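# Line up three dice by number on the mat

## Task

Move all three dice so each lies entirely on the mat and their centres form one straight line running directly outward from the midpoint between the two arm bases. Order them by value: smallest number closest to that midpoint, largest farthest. Each die must still show the number it shows now, must rest flat on a face, and must stay in place with no robot support. Finish by opening the grippers and pulling both arms away.

## Robot and tools

ROBOT. Two 7-joint Kinova Gen3 arms, left_arm and right_arm, each carrying a Robotiq 2F-85 parallel gripper and a wrist camera. Base of left_arm: (-0.041, +0.335, 0) m; base of right_arm: (-0.033, -0.300, 0) m. Both are yawed only slightly (quat_wxyz about (0.998, 0, 0, 0.06)). The midpoint between the bases is roughly (-0.037, 0.018, 0), and the dice line must run away from it.

FRAMES. All numbers use one scene frame. Its origin sits on the table top between the arms. +x points out over the table, +z points up, and left_arm is on the +y side. The names left and right do not refer to image sides. Gripper frame: +z runs along the fingers away from the wrist, and the pads close along y. end_effector_position is the spot midway between the pads when they are shut. Closed fingertips stick out about 19 mm past it, open ones about 6 mm. Closing pushes the tips about 13 mm farther out, so keep that clearance above the table.

ROW FORMAT. Every command row has 18 numbers, both arms always included: left x, y, z, qw, qx, qy, qz, gripper position, gripper speed, then the same nine for the right arm. x, y, z (metres) and the quaternion (w first) are an absolute target pose for that gripper in the scene frame, not an offset. Gripper position ranges from -1 to 1: +1 opens fully (85 mm), 0 gives about 41 mm, about -0.8 brings the pads together, and -1 closes until something blocks them. Gripper speed ranges from -1 to 1: about 20 mm/s at -1, 85 at 0, 150 at +1. Resending the same position and speed leaves a gripper unchanged; a 0 counts as a real command. To hold an arm still, repeat its last reported pose and its gripper numbers. Reuse your own target quaternion rather than the drifted one from a result.

execute_actions(actions, pictures). actions holds zero or one item. An empty list just reports state. {"rows": [...], "steps": n} runs one to 15 rows, one per 1/30 s step, n at most 15 (default 15); the final row repeats if there are fewer rows than steps. {"steps": n} without rows is a wait of up to 300 steps, counted from the previous result. pictures (boolean) toggles the camera images. A call is rejected, and nothing is sent, if any target lies more than 0.6 m from that arm's last reported position along any gripper axis. Each step the commanded pose is clipped to within 70 mm and 16 degrees of the measured pose; after an action the arm only reaches its last clipped pose, so check the result and send the rest.

move(target, speed). target is one 18-number row as above (absolute poses). Each gripper travels in a straight line; both arms finish together, taking 0.5 to 10 s, and stop short if more would be needed. speed is the top path speed in m/s, 0.002 to 0.5 (default 0.25); rotation is capped at twice that in rad/s. Finger numbers apply at the start. Paths ignore obstacles and the other arm, and the hand can lag or overshoot, especially near full stretch. The result adds a move: line with the ending (done, off_target, moving, held, fault), any limits (paced = target clipped; held = some steps blocked, after which the arm may lurch fast), and each gripper's remaining distance.



RESULT LINES. The state line gives each gripper's position and quaternion; at long reach the printed position can be somewhat off. position_measured_pct is roughly 50 - 50 x position, so 0 means fully open. Fingers stopping below about 90 are holding something; about 90 or more means the pads met. "pose unreachable" means the clearance check altered or blocked that arm's command; HELD marks steps not sent. A "Hand target" line shows where the controller is driving each gripper. MOTOR HOT appears from 60 °C; at 75 °C an OVER-TEMPERATURE FAULT makes the arm sag. A TORQUE FAULT freezes the arm for 10 s. Joint load limits are 48.6 N m for the first four joints and 30.6 N m for the wrist joints, counting held weight.

GRIPPING. Close with -1 and keep sending it; a full close grips at about 190 to 235 N per pad. For a gentler hold, open first and then command a width just under the object's. Release by commanding a width larger than the object.

AVOID. Dropping dice, knocking anything off the table, letting the arms collide or press each other, and fast or deep pushes into contact (speed and overshoot past contact both raise force). Occasional disturbances may tug a held die or shove a loose one. The simulation keeps running between calls.

Each tool is called after "Emit:" by a JSON object that holds its "op" and its "data", one argument or row to a line.

## Session

Emit:
{"op": "execute_actions", "data": {
  "actions": []
}}

Scene clock: 0.00 s of 4800.00 s.
left_arm: end_effector_position=(+0.0644, +0.1813, +0.1513) position_measured_pct=0.0 end_effector_quat_wxyz=(-0.013, +0.952, -0.307, -0.006) | right_arm: end_effector_position=(+0.1544, -0.6394, +0.1631) position_measured_pct=0.0 end_effector_quat_wxyz=(+0.066, +0.950, +0.296, -0.069)
Joint positions: left_arm=[ 0.553 -0.031  0.427  2.482 -0.004  0.712 -1.34 ] | right_arm=[ 0.655  0.336  0.42   2.024  0.059  0.732 -0.085]
Joint velocities: left_arm=[ 0.001  0.     0.001 -0.001 -0.    -0.001  0.   ] | right_arm=[ 0.002 -0.002  0.     0.     0.     0.    -0.001]
Hand target (left_arm): +0.064, +0.181, +0.151; -0.013, +0.952, -0.307, -0.006
Hand target (right_arm): +0.154, -0.639, +0.163; +0.066, +0.950, +0.296, -0.069

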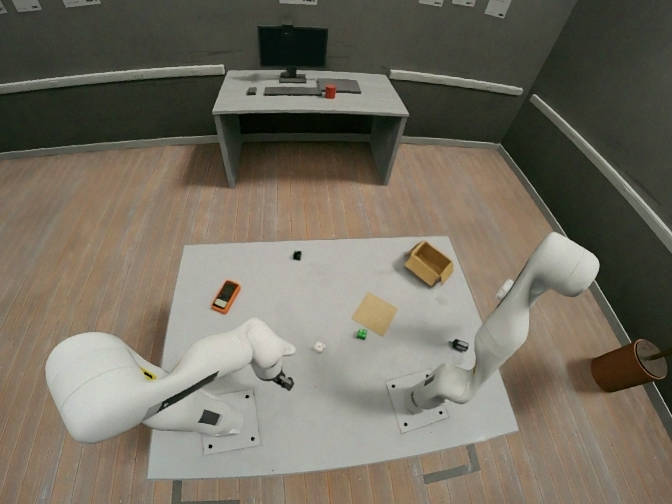

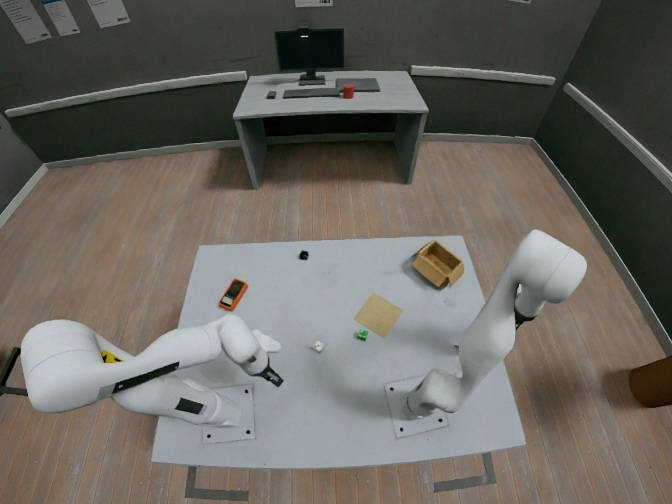

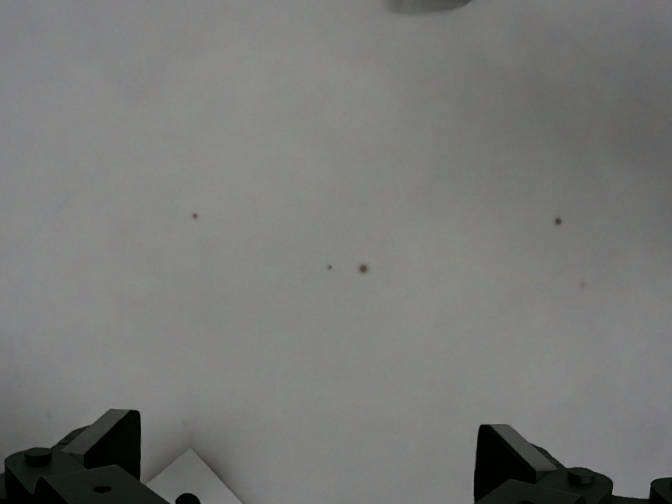

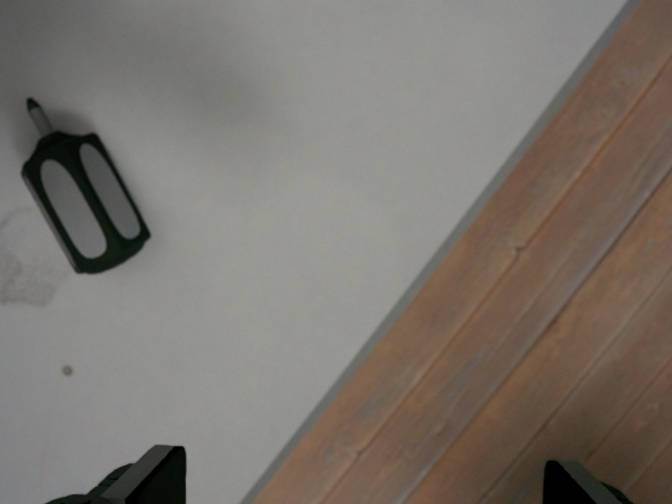

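Emit:
{"op": "zoom_image", "data": {
  "camera": "cam_head_left",
  "region": [260, 230, 420, 370]
}}

Emit:
{"op": "move", "data": {
  "target": [0.19,0.015,0.2,0,1,0,0,1,1, 0.1544,-0.6394,0.1631,0.066,0.95,0.296,-0.069,1,1]
}}

Region (260, 230, 420, 370) of cam_head_left's 672x504 image, scaled by 3.150, with more detail than that image has; it fills the top 441 rows of this view, and the rest is white.

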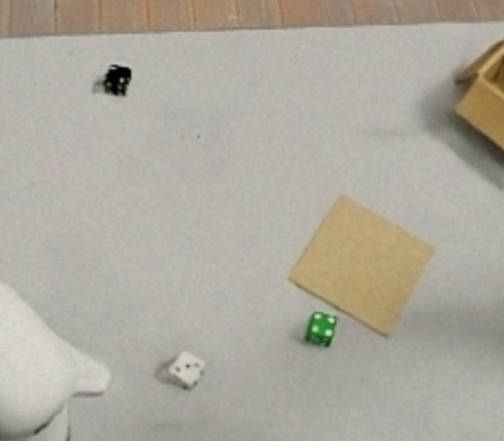

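Scene clock: 8.73 s of 4800.00 s.
left_arm: end_effector_position=(+0.1909, +0.0156, +0.2005) position_measured_pct=0.0 end_effector_quat_wxyz=(+0.000, +1.000, -0.000, +0.000) | right_arm: end_effector_position=(+0.1544, -0.6394, +0.1631) position_measured_pct=0.0 end_effector_quat_wxyz=(+0.066, +0.950, +0.296, -0.069)
Joint positions: left_arm=[ 0.717  0.332  0.38   1.846 -0.146  0.99  -0.54 ] | right_arm=[ 0.653  0.336  0.42   2.025  0.06   0.731 -0.087]
Joint velocities: left_arm=[ 0.004  0.01   0.004 -0.003 -0.002  0.002  0.003] | right_arm=[-0.002 -0.    -0.    -0.    -0.     0.    -0.002]
Hand target (left_arm): +0.191, +0.015, +0.200; -0.000, +1.000, -0.001, -0.000
Hand target (right_arm): +0.154, -0.639, +0.163; +0.066, +0.950, +0.296, -0.069
Off the commanded pose (left_arm): 0.001 m, 0 deg.
Off the commanded pose (right_arm): 0.000 m, 0 deg.
After step 90, 4.10 s passed at rest.
move: done

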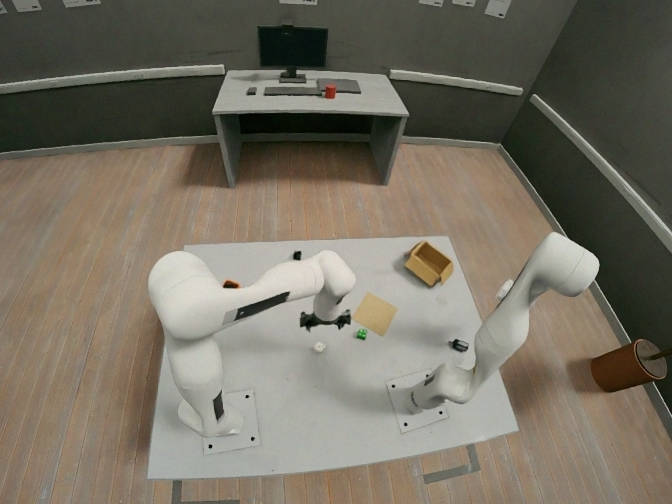

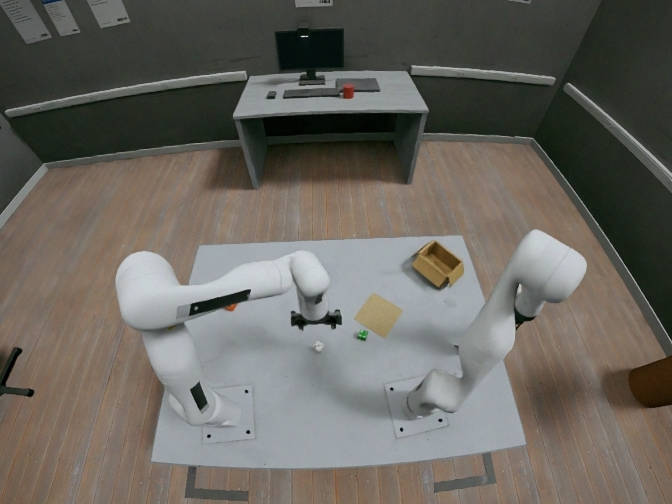

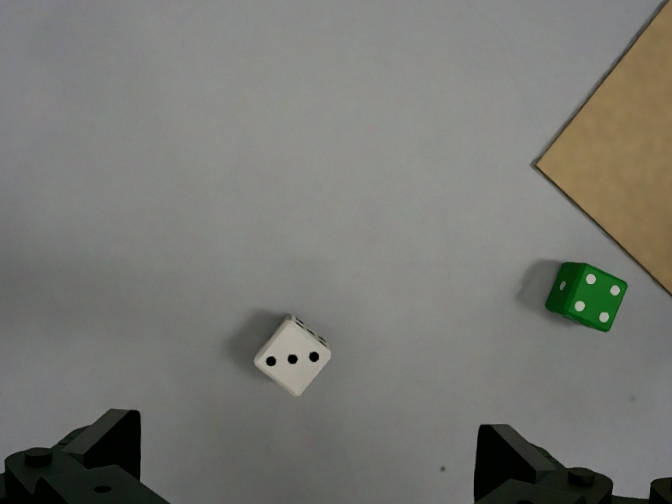

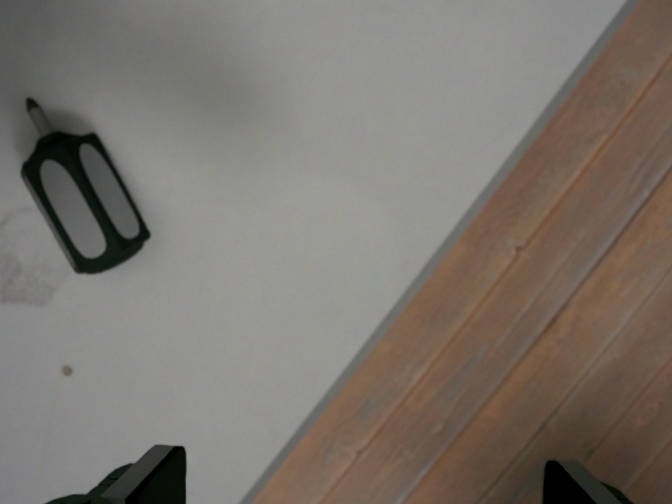

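Emit:
{"op": "move", "data": {
  "target": [0.19,0.03,0.07,0,0.943,-0.334,0,1,1, 0.1544,-0.6394,0.1631,0.066,0.95,0.296,-0.069,1,1]
}}

Scene clock: 15.70 s of 4800.00 s.
left_arm: end_effector_position=(+0.1904, +0.0304, +0.0705) position_measured_pct=0.0 end_effector_quat_wxyz=(-0.001, +0.943, -0.334, +0.001) | right_arm: end_effector_position=(+0.1544, -0.6394, +0.1631) position_measured_pct=0.0 end_effector_quat_wxyz=(+0.066, +0.950, +0.296, -0.069)
Joint positions: left_arm=[ 0.677  0.571  0.429  2.056 -0.414  0.597 -0.986] | right_arm=[ 0.653  0.336  0.42   2.025  0.06   0.731 -0.087]
Joint velocities: left_arm=[ 0.001  0.005 -0.001  0.001  0.001 -0.001 -0.   ] | right_arm=[ 0.001 -0.     0.     0.     0.001  0.    -0.001]
Hand target (left_arm): +0.190, +0.030, +0.070; -0.001, +0.943, -0.334, +0.000
Hand target (right_arm): +0.154, -0.639, +0.163; +0.066, +0.950, +0.296, -0.069
Off the commanded pose (left_arm): 0.001 m, 0 deg.
Off the commanded pose (right_arm): 0.000 m, 0 deg.
After step 90, 2.27 s passed at rest.
move: done

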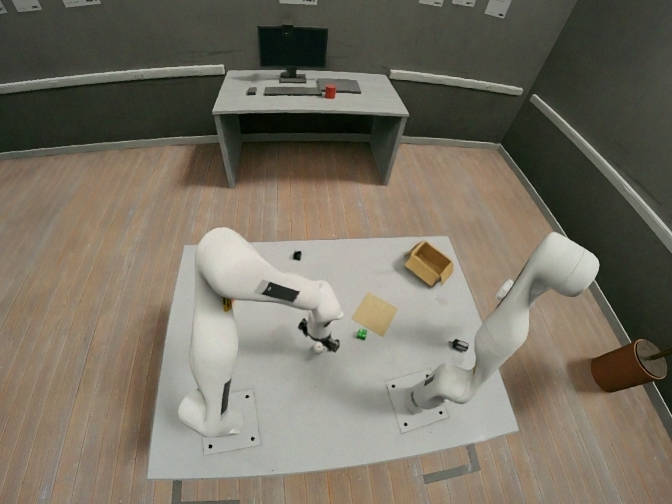

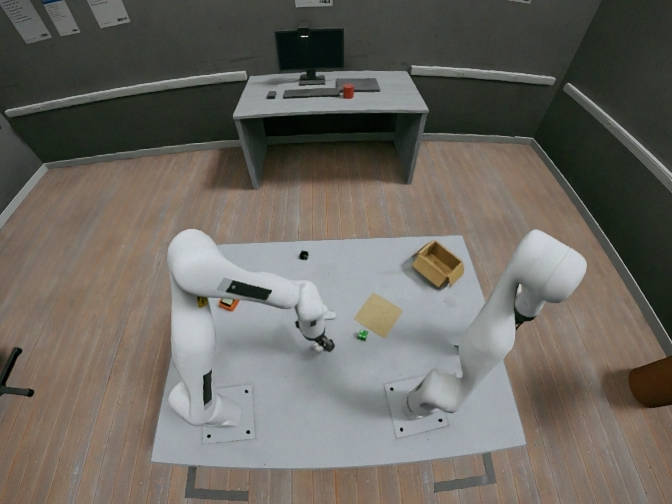

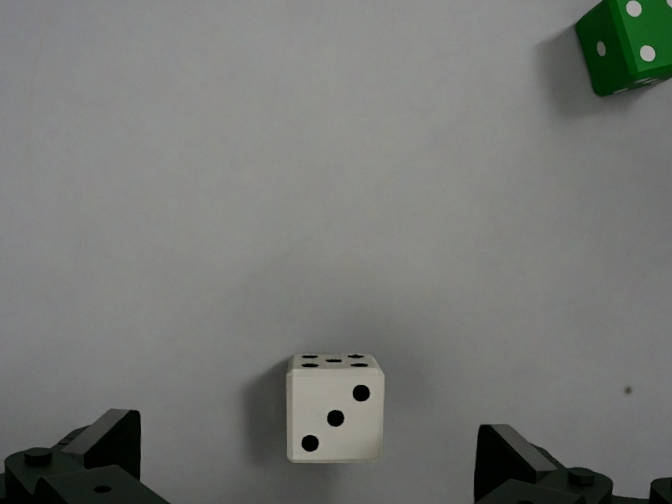

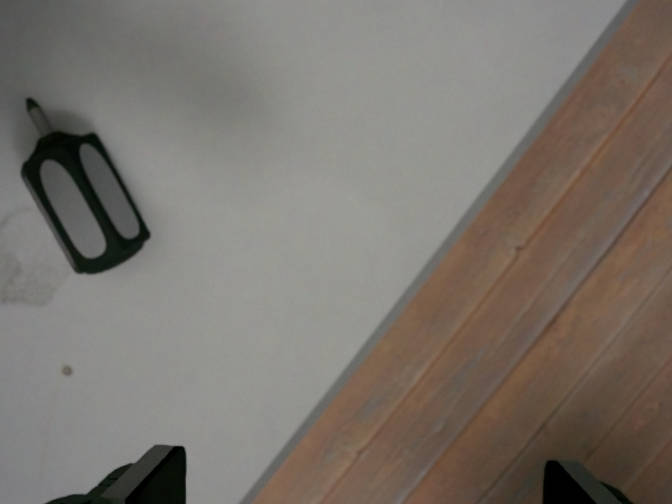

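Emit:
{"op": "move", "data": {
  "target": [0.191,0.02,0.02,0,0.943,-0.334,0,1,1, 0.1544,-0.6394,0.1631,0.066,0.95,0.296,-0.069,1,1],
  "speed": 0.1
}}

Emit:
{"op": "move", "data": {
  "target": [0.191,0.02,0.02,0,0.943,-0.334,0,-1,1, 0.1544,-0.6394,0.1631,0.066,0.95,0.296,-0.069,1,1]
}}

Emit:
{"op": "move", "data": {
  "target": [0.25,-0.12,0.25,0,0.943,-0.334,0,-1,1, 0.1544,-0.6394,0.1631,0.066,0.95,0.296,-0.069,1,1]
}}

Scene clock: 20.97 s of 4800.00 s.
left_arm: end_effector_position=(+0.1916, +0.0201, +0.0205) position_measured_pct=0.0 end_effector_quat_wxyz=(-0.000, +0.943, -0.333, +0.001) | right_arm: end_effector_position=(+0.1544, -0.6394, +0.1631) position_measured_pct=0.0 end_effector_quat_wxyz=(+0.066, +0.950, +0.296, -0.069)
Joint positions: left_arm=[ 0.758  0.691  0.34   2.055 -0.489  0.472 -0.912] | right_arm=[ 0.653  0.336  0.42   2.025  0.06   0.731 -0.087]
Joint velocities: left_arm=[ 0.008  0.008  0.004  0.    -0.003  0.002  0.002] | right_arm=[ 0.    -0.001  0.     0.001  0.002  0.     0.   ]
Hand target (left_arm): +0.191, +0.020, +0.020; -0.000, +0.943, -0.334, +0.000
Hand target (right_arm): +0.154, -0.639, +0.163; +0.066, +0.950, +0.296, -0.069
Off the commanded pose (left_arm): 0.001 m, 0 deg.
Off the commanded pose (right_arm): 0.000 m, 0 deg.
After step 90, 1.47 s passed at rest.
move: done

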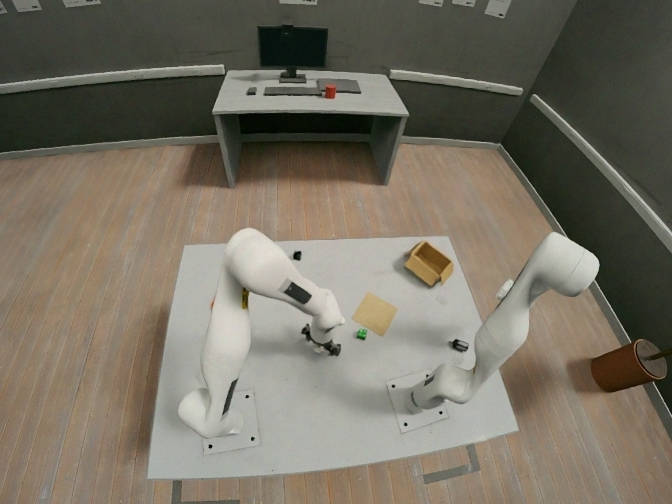

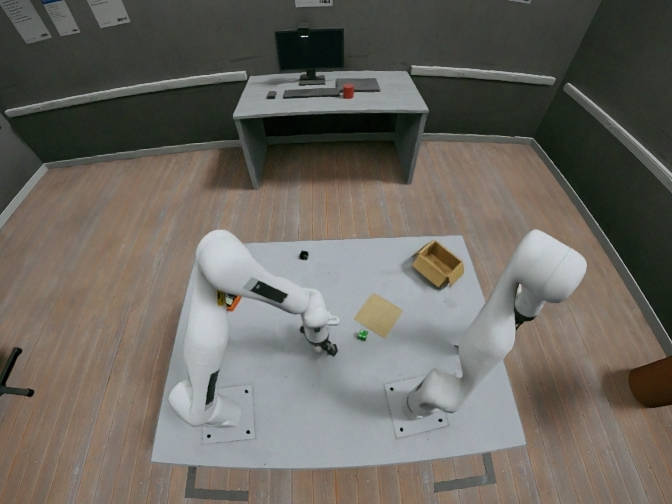

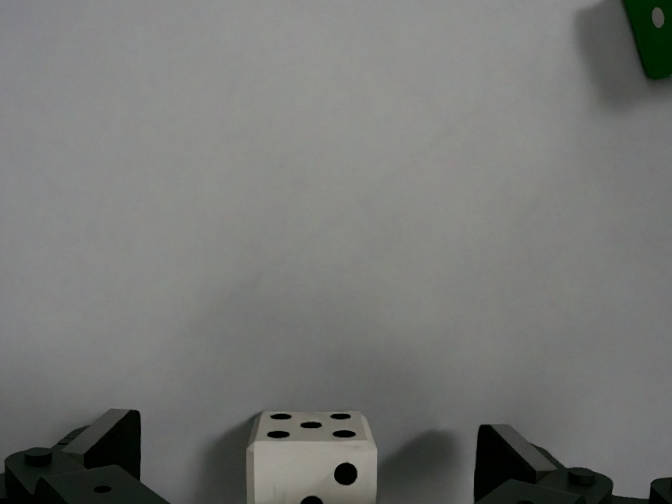

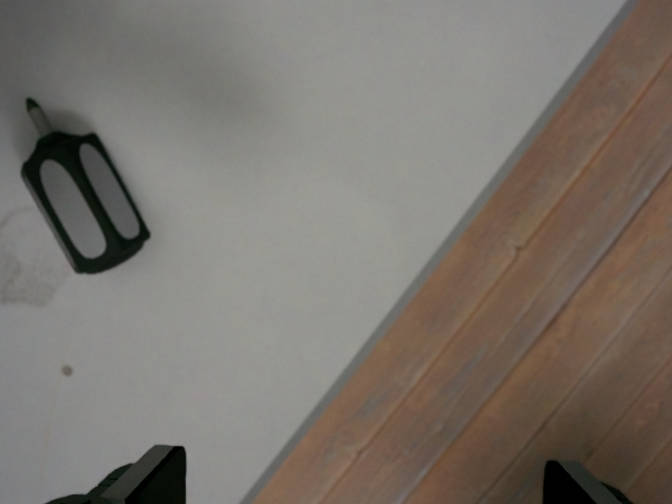

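Scene clock: 21.67 s of 4800.00 s.
left_arm: end_effector_position=(+0.1911, +0.0199, +0.0205) position_measured_pct=63.5 end_effector_quat_wxyz=(+0.000, +0.943, -0.334, +0.000) | right_arm: end_effector_position=(+0.1544, -0.6394, +0.1631) position_measured_pct=0.0 end_effector_quat_wxyz=(+0.066, +0.950, +0.296, -0.069)
Joint positions: left_arm=[ 0.759  0.691  0.341  2.055 -0.489  0.472 -0.912] | right_arm=[ 0.653  0.336  0.42   2.025  0.06   0.731 -0.087]
Joint velocities: left_arm=[-0.    -0.    -0.    -0.001  0.     0.    -0.   ] | right_arm=[-0.002 -0.002 -0.     0.001 -0.001  0.     0.001]
Hand target (left_arm): +0.191, +0.020, +0.020; -0.000, +0.943, -0.334, +0.000
Hand target (right_arm): +0.154, -0.639, +0.163; +0.066, +0.950, +0.296, -0.069
Off the commanded pose (left_arm): 0.001 m, 0 deg.
Off the commanded pose (right_arm): 0.000 m, 0 deg.
move: done

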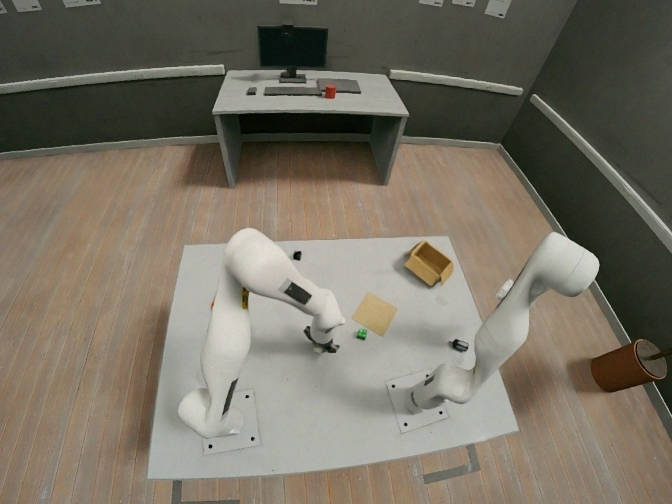

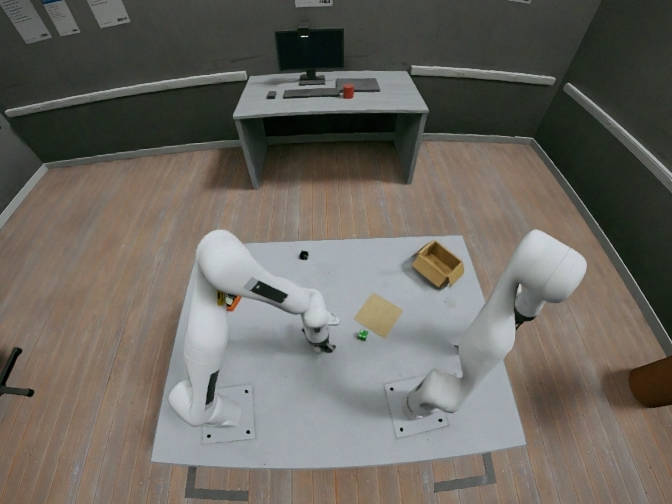

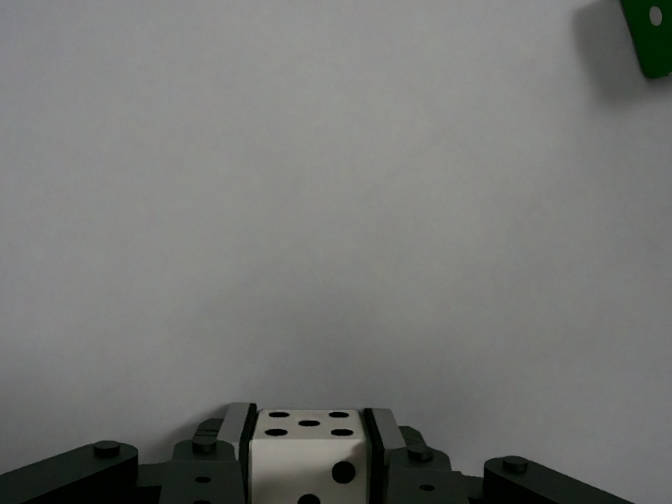

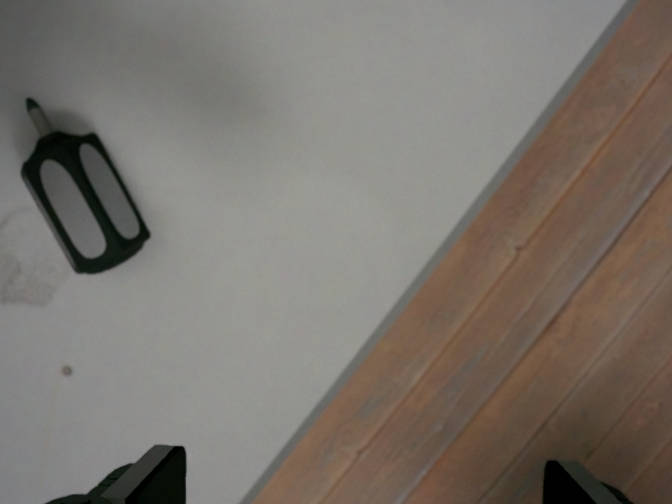

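Scene clock: 23.27 s of 4800.00 s.
left_arm: end_effector_position=(+0.2502, -0.1202, +0.2501) position_measured_pct=63.5 end_effector_quat_wxyz=(+0.001, +0.942, -0.335, -0.000) | right_arm: end_effector_position=(+0.1544, -0.6394, +0.1631) position_measured_pct=0.0 end_effector_quat_wxyz=(+0.066, +0.950, +0.296, -0.069)
Joint positions: left_arm=[ 0.803  0.633  0.528  1.229 -0.308  1.357 -1.071] | right_arm=[ 0.653  0.336  0.42   2.025  0.06   0.731 -0.087]
Joint velocities: left_arm=[ 0.005  0.008 -0.    -0.004 -0.002  0.001  0.   ] | right_arm=[ 0.001  0.    -0.     0.    -0.001  0.    -0.   ]
Hand target (left_arm): +0.250, -0.120, +0.250; +0.001, +0.942, -0.335, -0.001
Hand target (right_arm): +0.154, -0.639, +0.163; +0.066, +0.950, +0.296, -0.069
Off the commanded pose (left_arm): 0.000 m, 0 deg.
Off the commanded pose (right_arm): 0.000 m, 0 deg.
move: done

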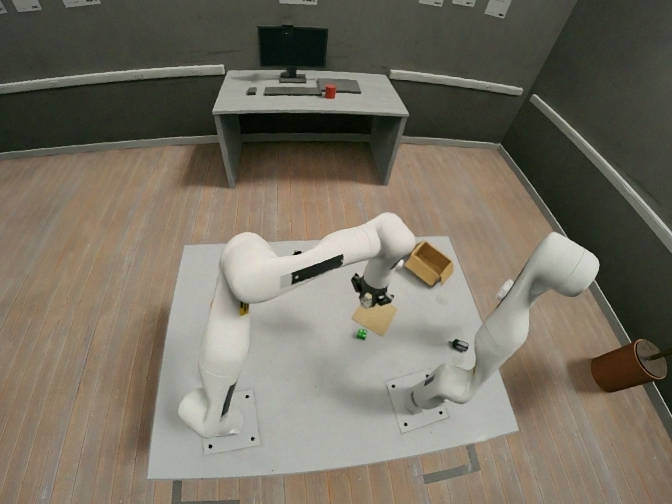

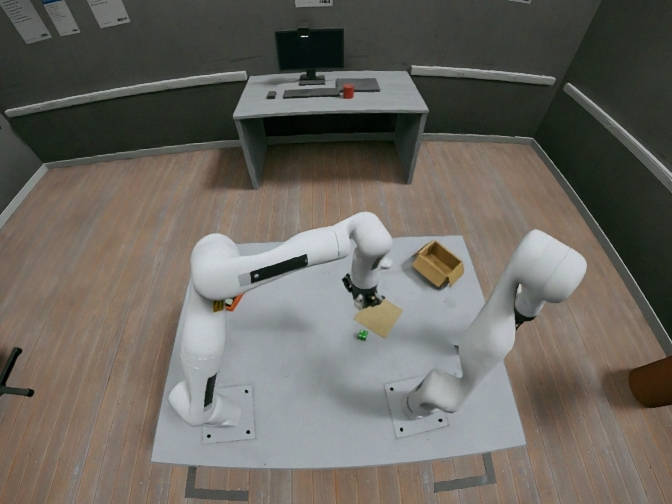

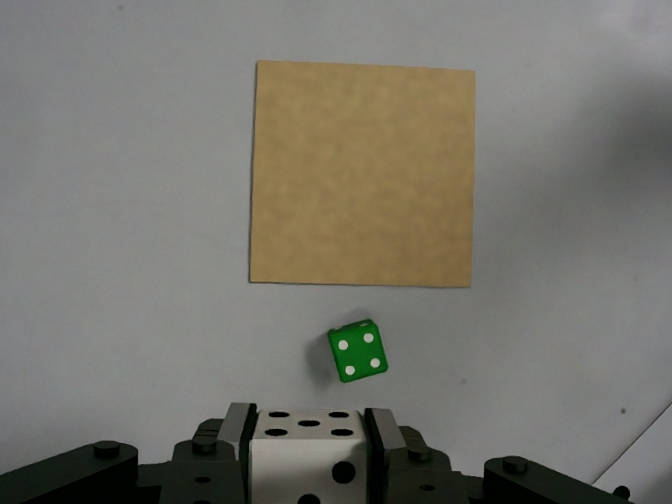

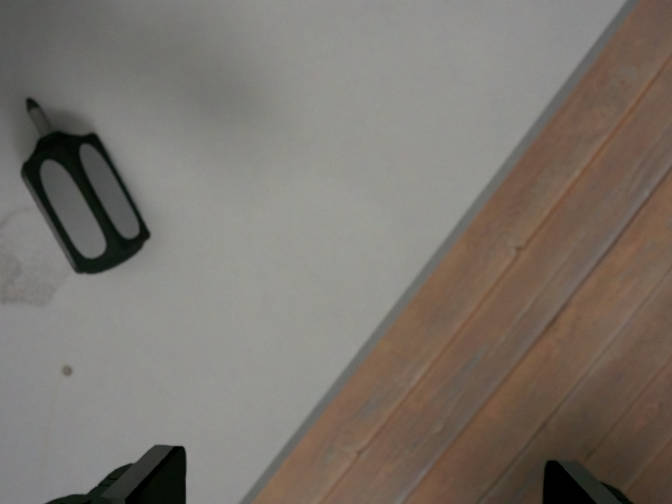

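Emit:
{"op": "move", "data": {
  "target": [0.281,-0.182,0.026,0,0.943,-0.334,0,-1,1, 0.1544,-0.6394,0.1631,0.066,0.95,0.296,-0.069,1,1],
  "speed": 0.15
}}

Emit:
{"op": "move", "data": {
  "target": [0.281,-0.182,0.026,0,0.943,-0.334,0,1,1, 0.1544,-0.6394,0.1631,0.066,0.95,0.296,-0.069,1,1]
}}

Emit:
{"op": "move", "data": {
  "target": [0.2,-0.1,0.2,0,0.943,-0.334,0,1,1, 0.1544,-0.6394,0.1631,0.066,0.95,0.296,-0.069,1,1]
}}

Scene clock: 35.87 s of 4800.00 s.
left_arm: end_effector_position=(+0.2816, -0.1818, +0.0266) position_measured_pct=63.5 end_effector_quat_wxyz=(-0.000, +0.943, -0.333, +0.000) | right_arm: end_effector_position=(+0.1544, -0.6394, +0.1631) position_measured_pct=0.0 end_effector_quat_wxyz=(+0.066, +0.950, +0.296, -0.069)
Joint positions: left_arm=[ 0.899  1.025  0.427  1.205 -0.435  1.    -1.001] | right_arm=[ 0.653  0.336  0.42   2.025  0.06   0.731 -0.087]
Joint velocities: left_arm=[ 0.002  0.006 -0.001 -0.001 -0.001 -0.    -0.   ] | right_arm=[ 0.001  0.001 -0.001  0.    -0.    -0.    -0.002]
Hand target (left_arm): +0.281, -0.182, +0.026; -0.000, +0.943, -0.334, +0.000
Hand target (right_arm): +0.154, -0.639, +0.163; +0.066, +0.950, +0.296, -0.069
Off the commanded pose (left_arm): 0.001 m, 0 deg.
Off the commanded pose (right_arm): 0.000 m, 0 deg.
After step 90, 7.70 s passed at rest.
move: done

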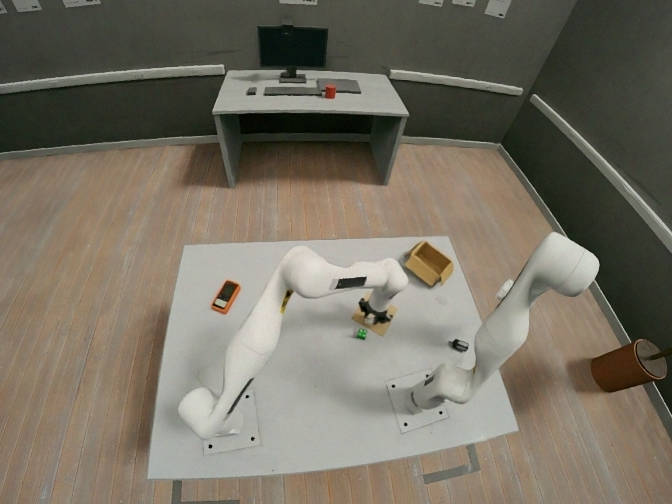

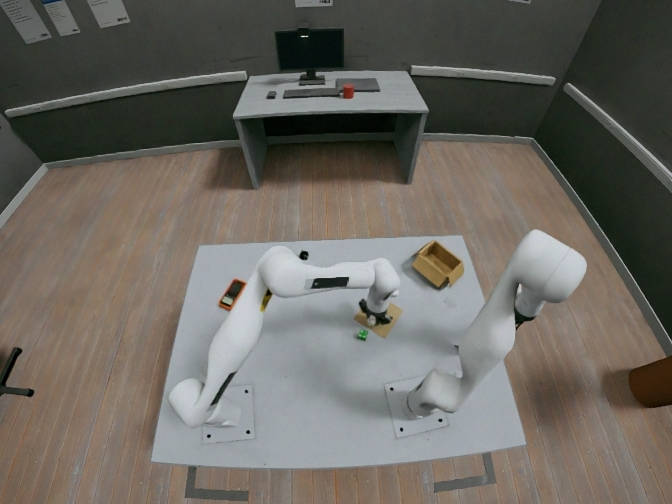

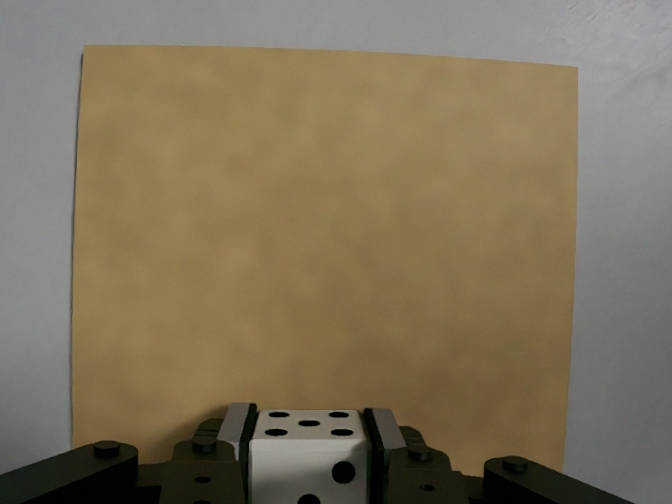

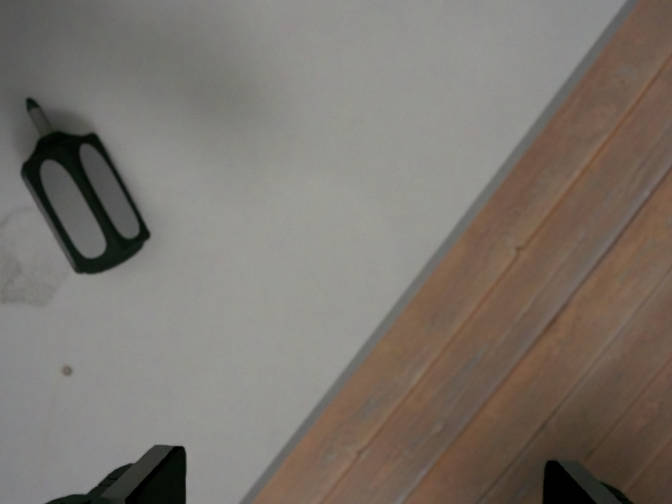

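Scene clock: 36.67 s of 4800.00 s.
left_arm: end_effector_position=(+0.2810, -0.1820, +0.0260) position_measured_pct=0.0 end_effector_quat_wxyz=(+0.000, +0.943, -0.334, +0.000) | right_arm: end_effector_position=(+0.1544, -0.6394, +0.1631) position_measured_pct=0.0 end_effector_quat_wxyz=(+0.066, +0.950, +0.296, -0.069)
Joint positions: left_arm=[ 0.899  1.026  0.428  1.205 -0.435  0.999 -1.001] | right_arm=[ 0.653  0.336  0.42   2.025  0.06   0.731 -0.087]
Joint velocities: left_arm=[ 0.001  0.     0.001 -0.     0.    -0.     0.   ] | right_arm=[ 0.    -0.     0.     0.001 -0.    -0.     0.001]
Hand target (left_arm): +0.281, -0.182, +0.026; -0.000, +0.943, -0.334, +0.000
Hand target (right_arm): +0.154, -0.639, +0.163; +0.066, +0.950, +0.296, -0.069
Off the commanded pose (left_arm): 0.000 m, 0 deg.
Off the commanded pose (right_arm): 0.000 m, 0 deg.
move: done

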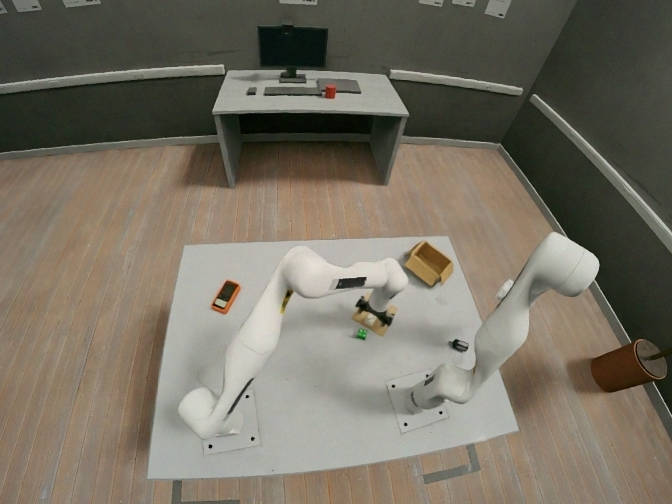

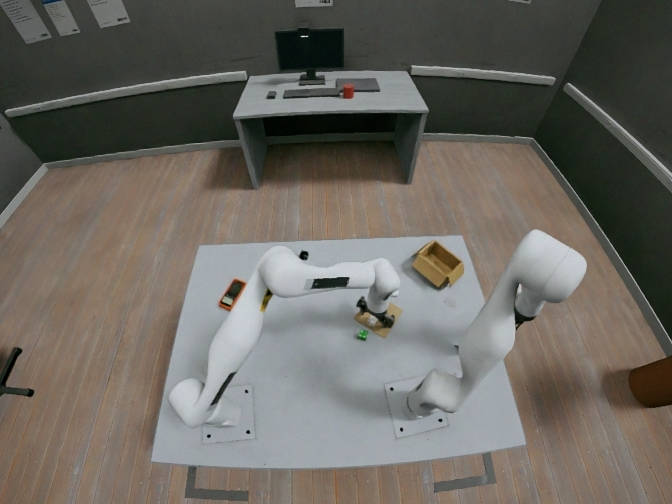

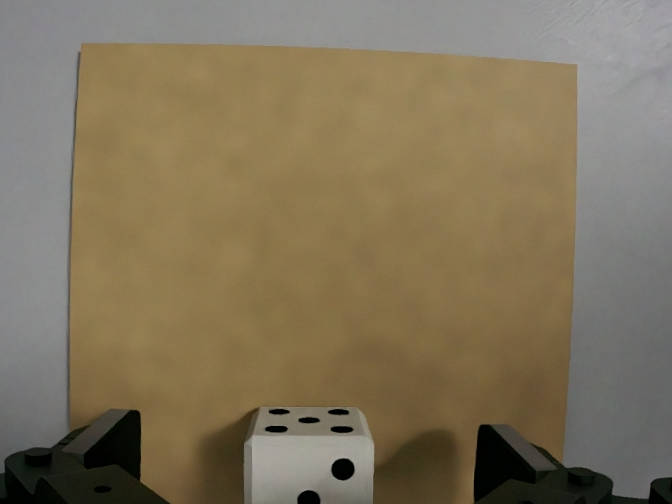

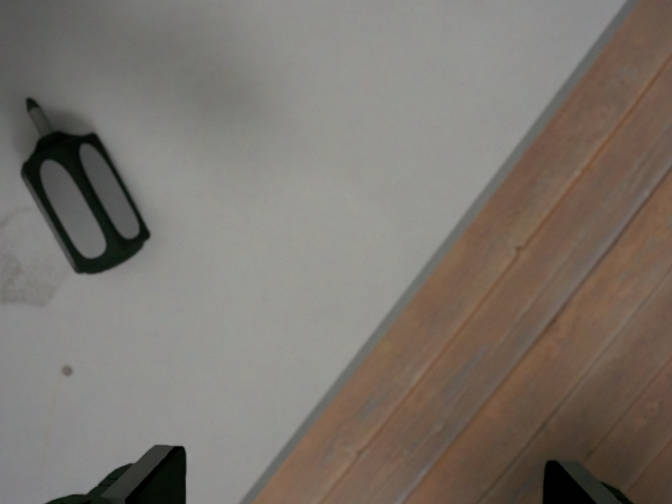

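Scene clock: 38.00 s of 4800.00 s.
left_arm: end_effector_position=(+0.1996, -0.1001, +0.1995) position_measured_pct=0.0 end_effector_quat_wxyz=(-0.000, +0.943, -0.334, -0.000) | right_arm: end_effector_position=(+0.1544, -0.6394, +0.1631) position_measured_pct=0.0 end_effector_quat_wxyz=(+0.066, +0.950, +0.296, -0.069)
Joint positions: left_arm=[ 0.821  0.578  0.526  1.501 -0.306  1.146 -0.976] | right_arm=[ 0.653  0.336  0.421  2.025  0.06   0.731 -0.087]
Joint velocities: left_arm=[-0.003 -0.004  0.001 -0.     0.     0.     0.   ] | right_arm=[ 0.001  0.     0.    -0.002  0.001 -0.     0.   ]
Hand target (left_arm): +0.200, -0.100, +0.200; -0.000, +0.943, -0.334, -0.000
Hand target (right_arm): +0.154, -0.639, +0.163; +0.066, +0.950, +0.296, -0.069
Off the commanded pose (left_arm): 0.001 m, 0 deg.
Off the commanded pose (right_arm): 0.000 m, 0 deg.
move: done

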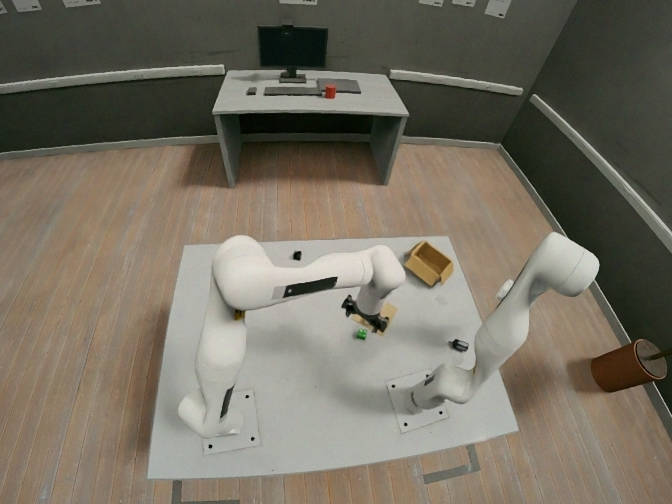

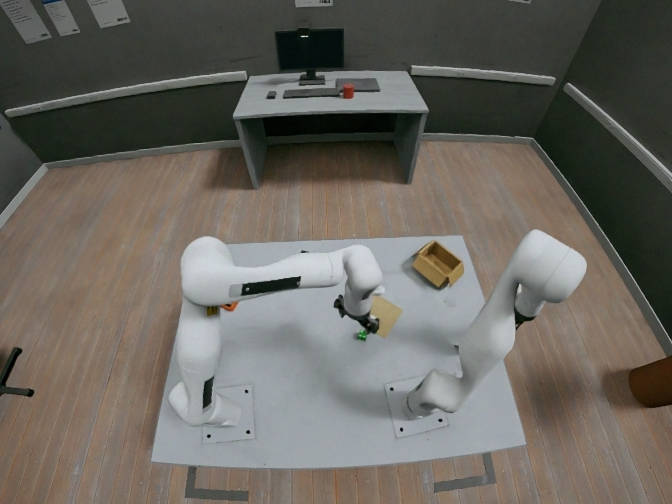

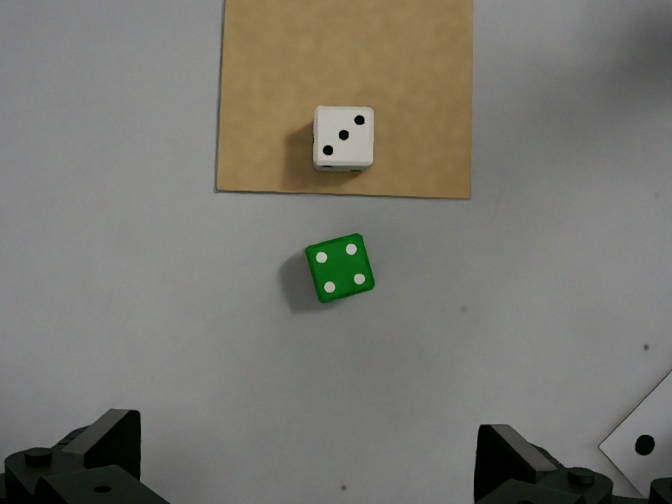

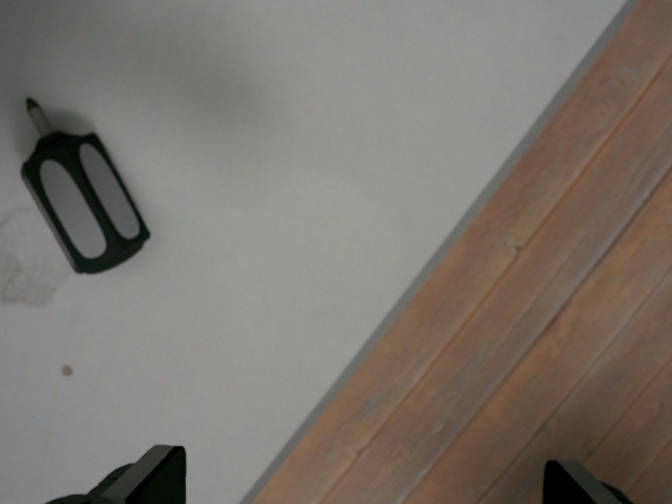

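Emit:
{"op": "move", "data": {
  "target": [0.44,0.06,0.2,0,1,0,0,1,1, 0.1544,-0.6394,0.1631,0.066,0.95,0.296,-0.069,1,1],
  "speed": 0.4
}}

Scene clock: 42.37 s of 4800.00 s.
left_arm: end_effector_position=(+0.4389, +0.0594, +0.2005) position_measured_pct=0.0 end_effector_quat_wxyz=(+0.002, +1.000, -0.000, -0.000) | right_arm: end_effector_position=(+0.1544, -0.6394, +0.1631) position_measured_pct=0.0 end_effector_quat_wxyz=(+0.066, +0.950, +0.296, -0.069)
Joint positions: left_arm=[ 0.428  0.675  0.325  1.267 -0.21   1.232 -0.943] | right_arm=[ 0.653  0.336  0.421  2.025  0.06   0.731 -0.087]
Joint velocities: left_arm=[-0.003  0.007 -0.002 -0.002  0.002  0.    -0.001] | right_arm=[-0.001  0.001 -0.001  0.001  0.    -0.    -0.   ]
Hand target (left_arm): +0.439, +0.060, +0.200; +0.001, +1.000, -0.000, -0.001
Hand target (right_arm): +0.154, -0.639, +0.163; +0.066, +0.950, +0.296, -0.069
Off the commanded pose (left_arm): 0.001 m, 0 deg.
Off the commanded pose (right_arm): 0.000 m, 0 deg.
After step 90, 0.07 s passed at rest.
move: done

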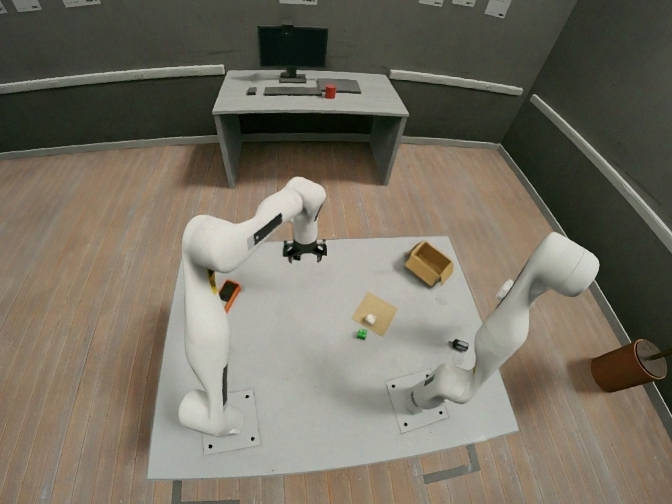

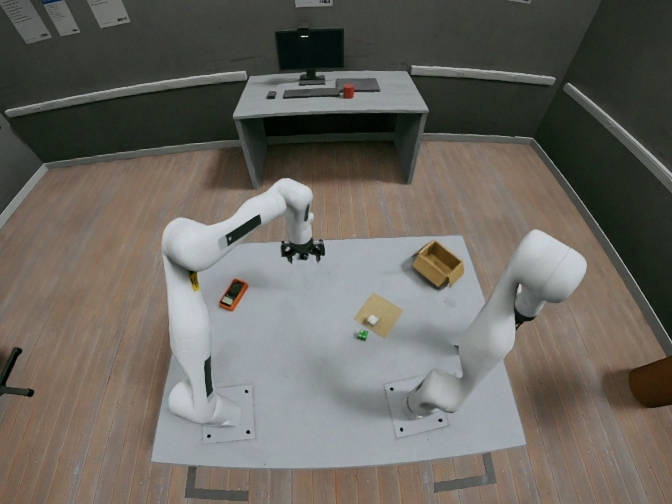

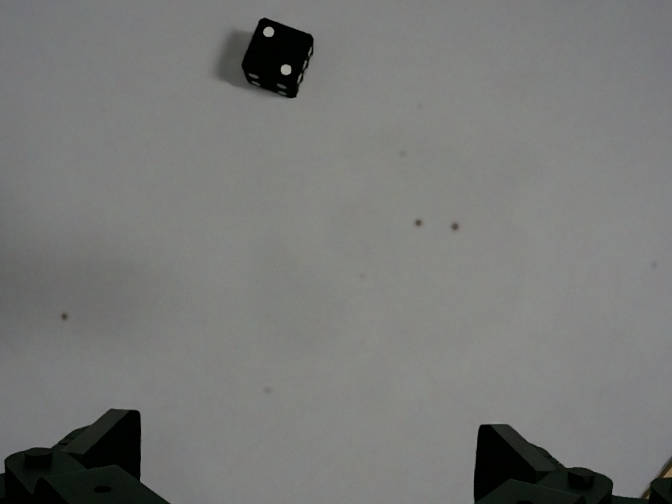

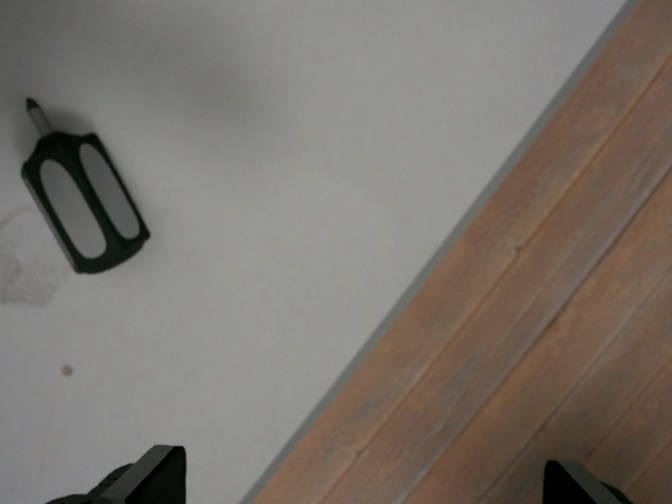

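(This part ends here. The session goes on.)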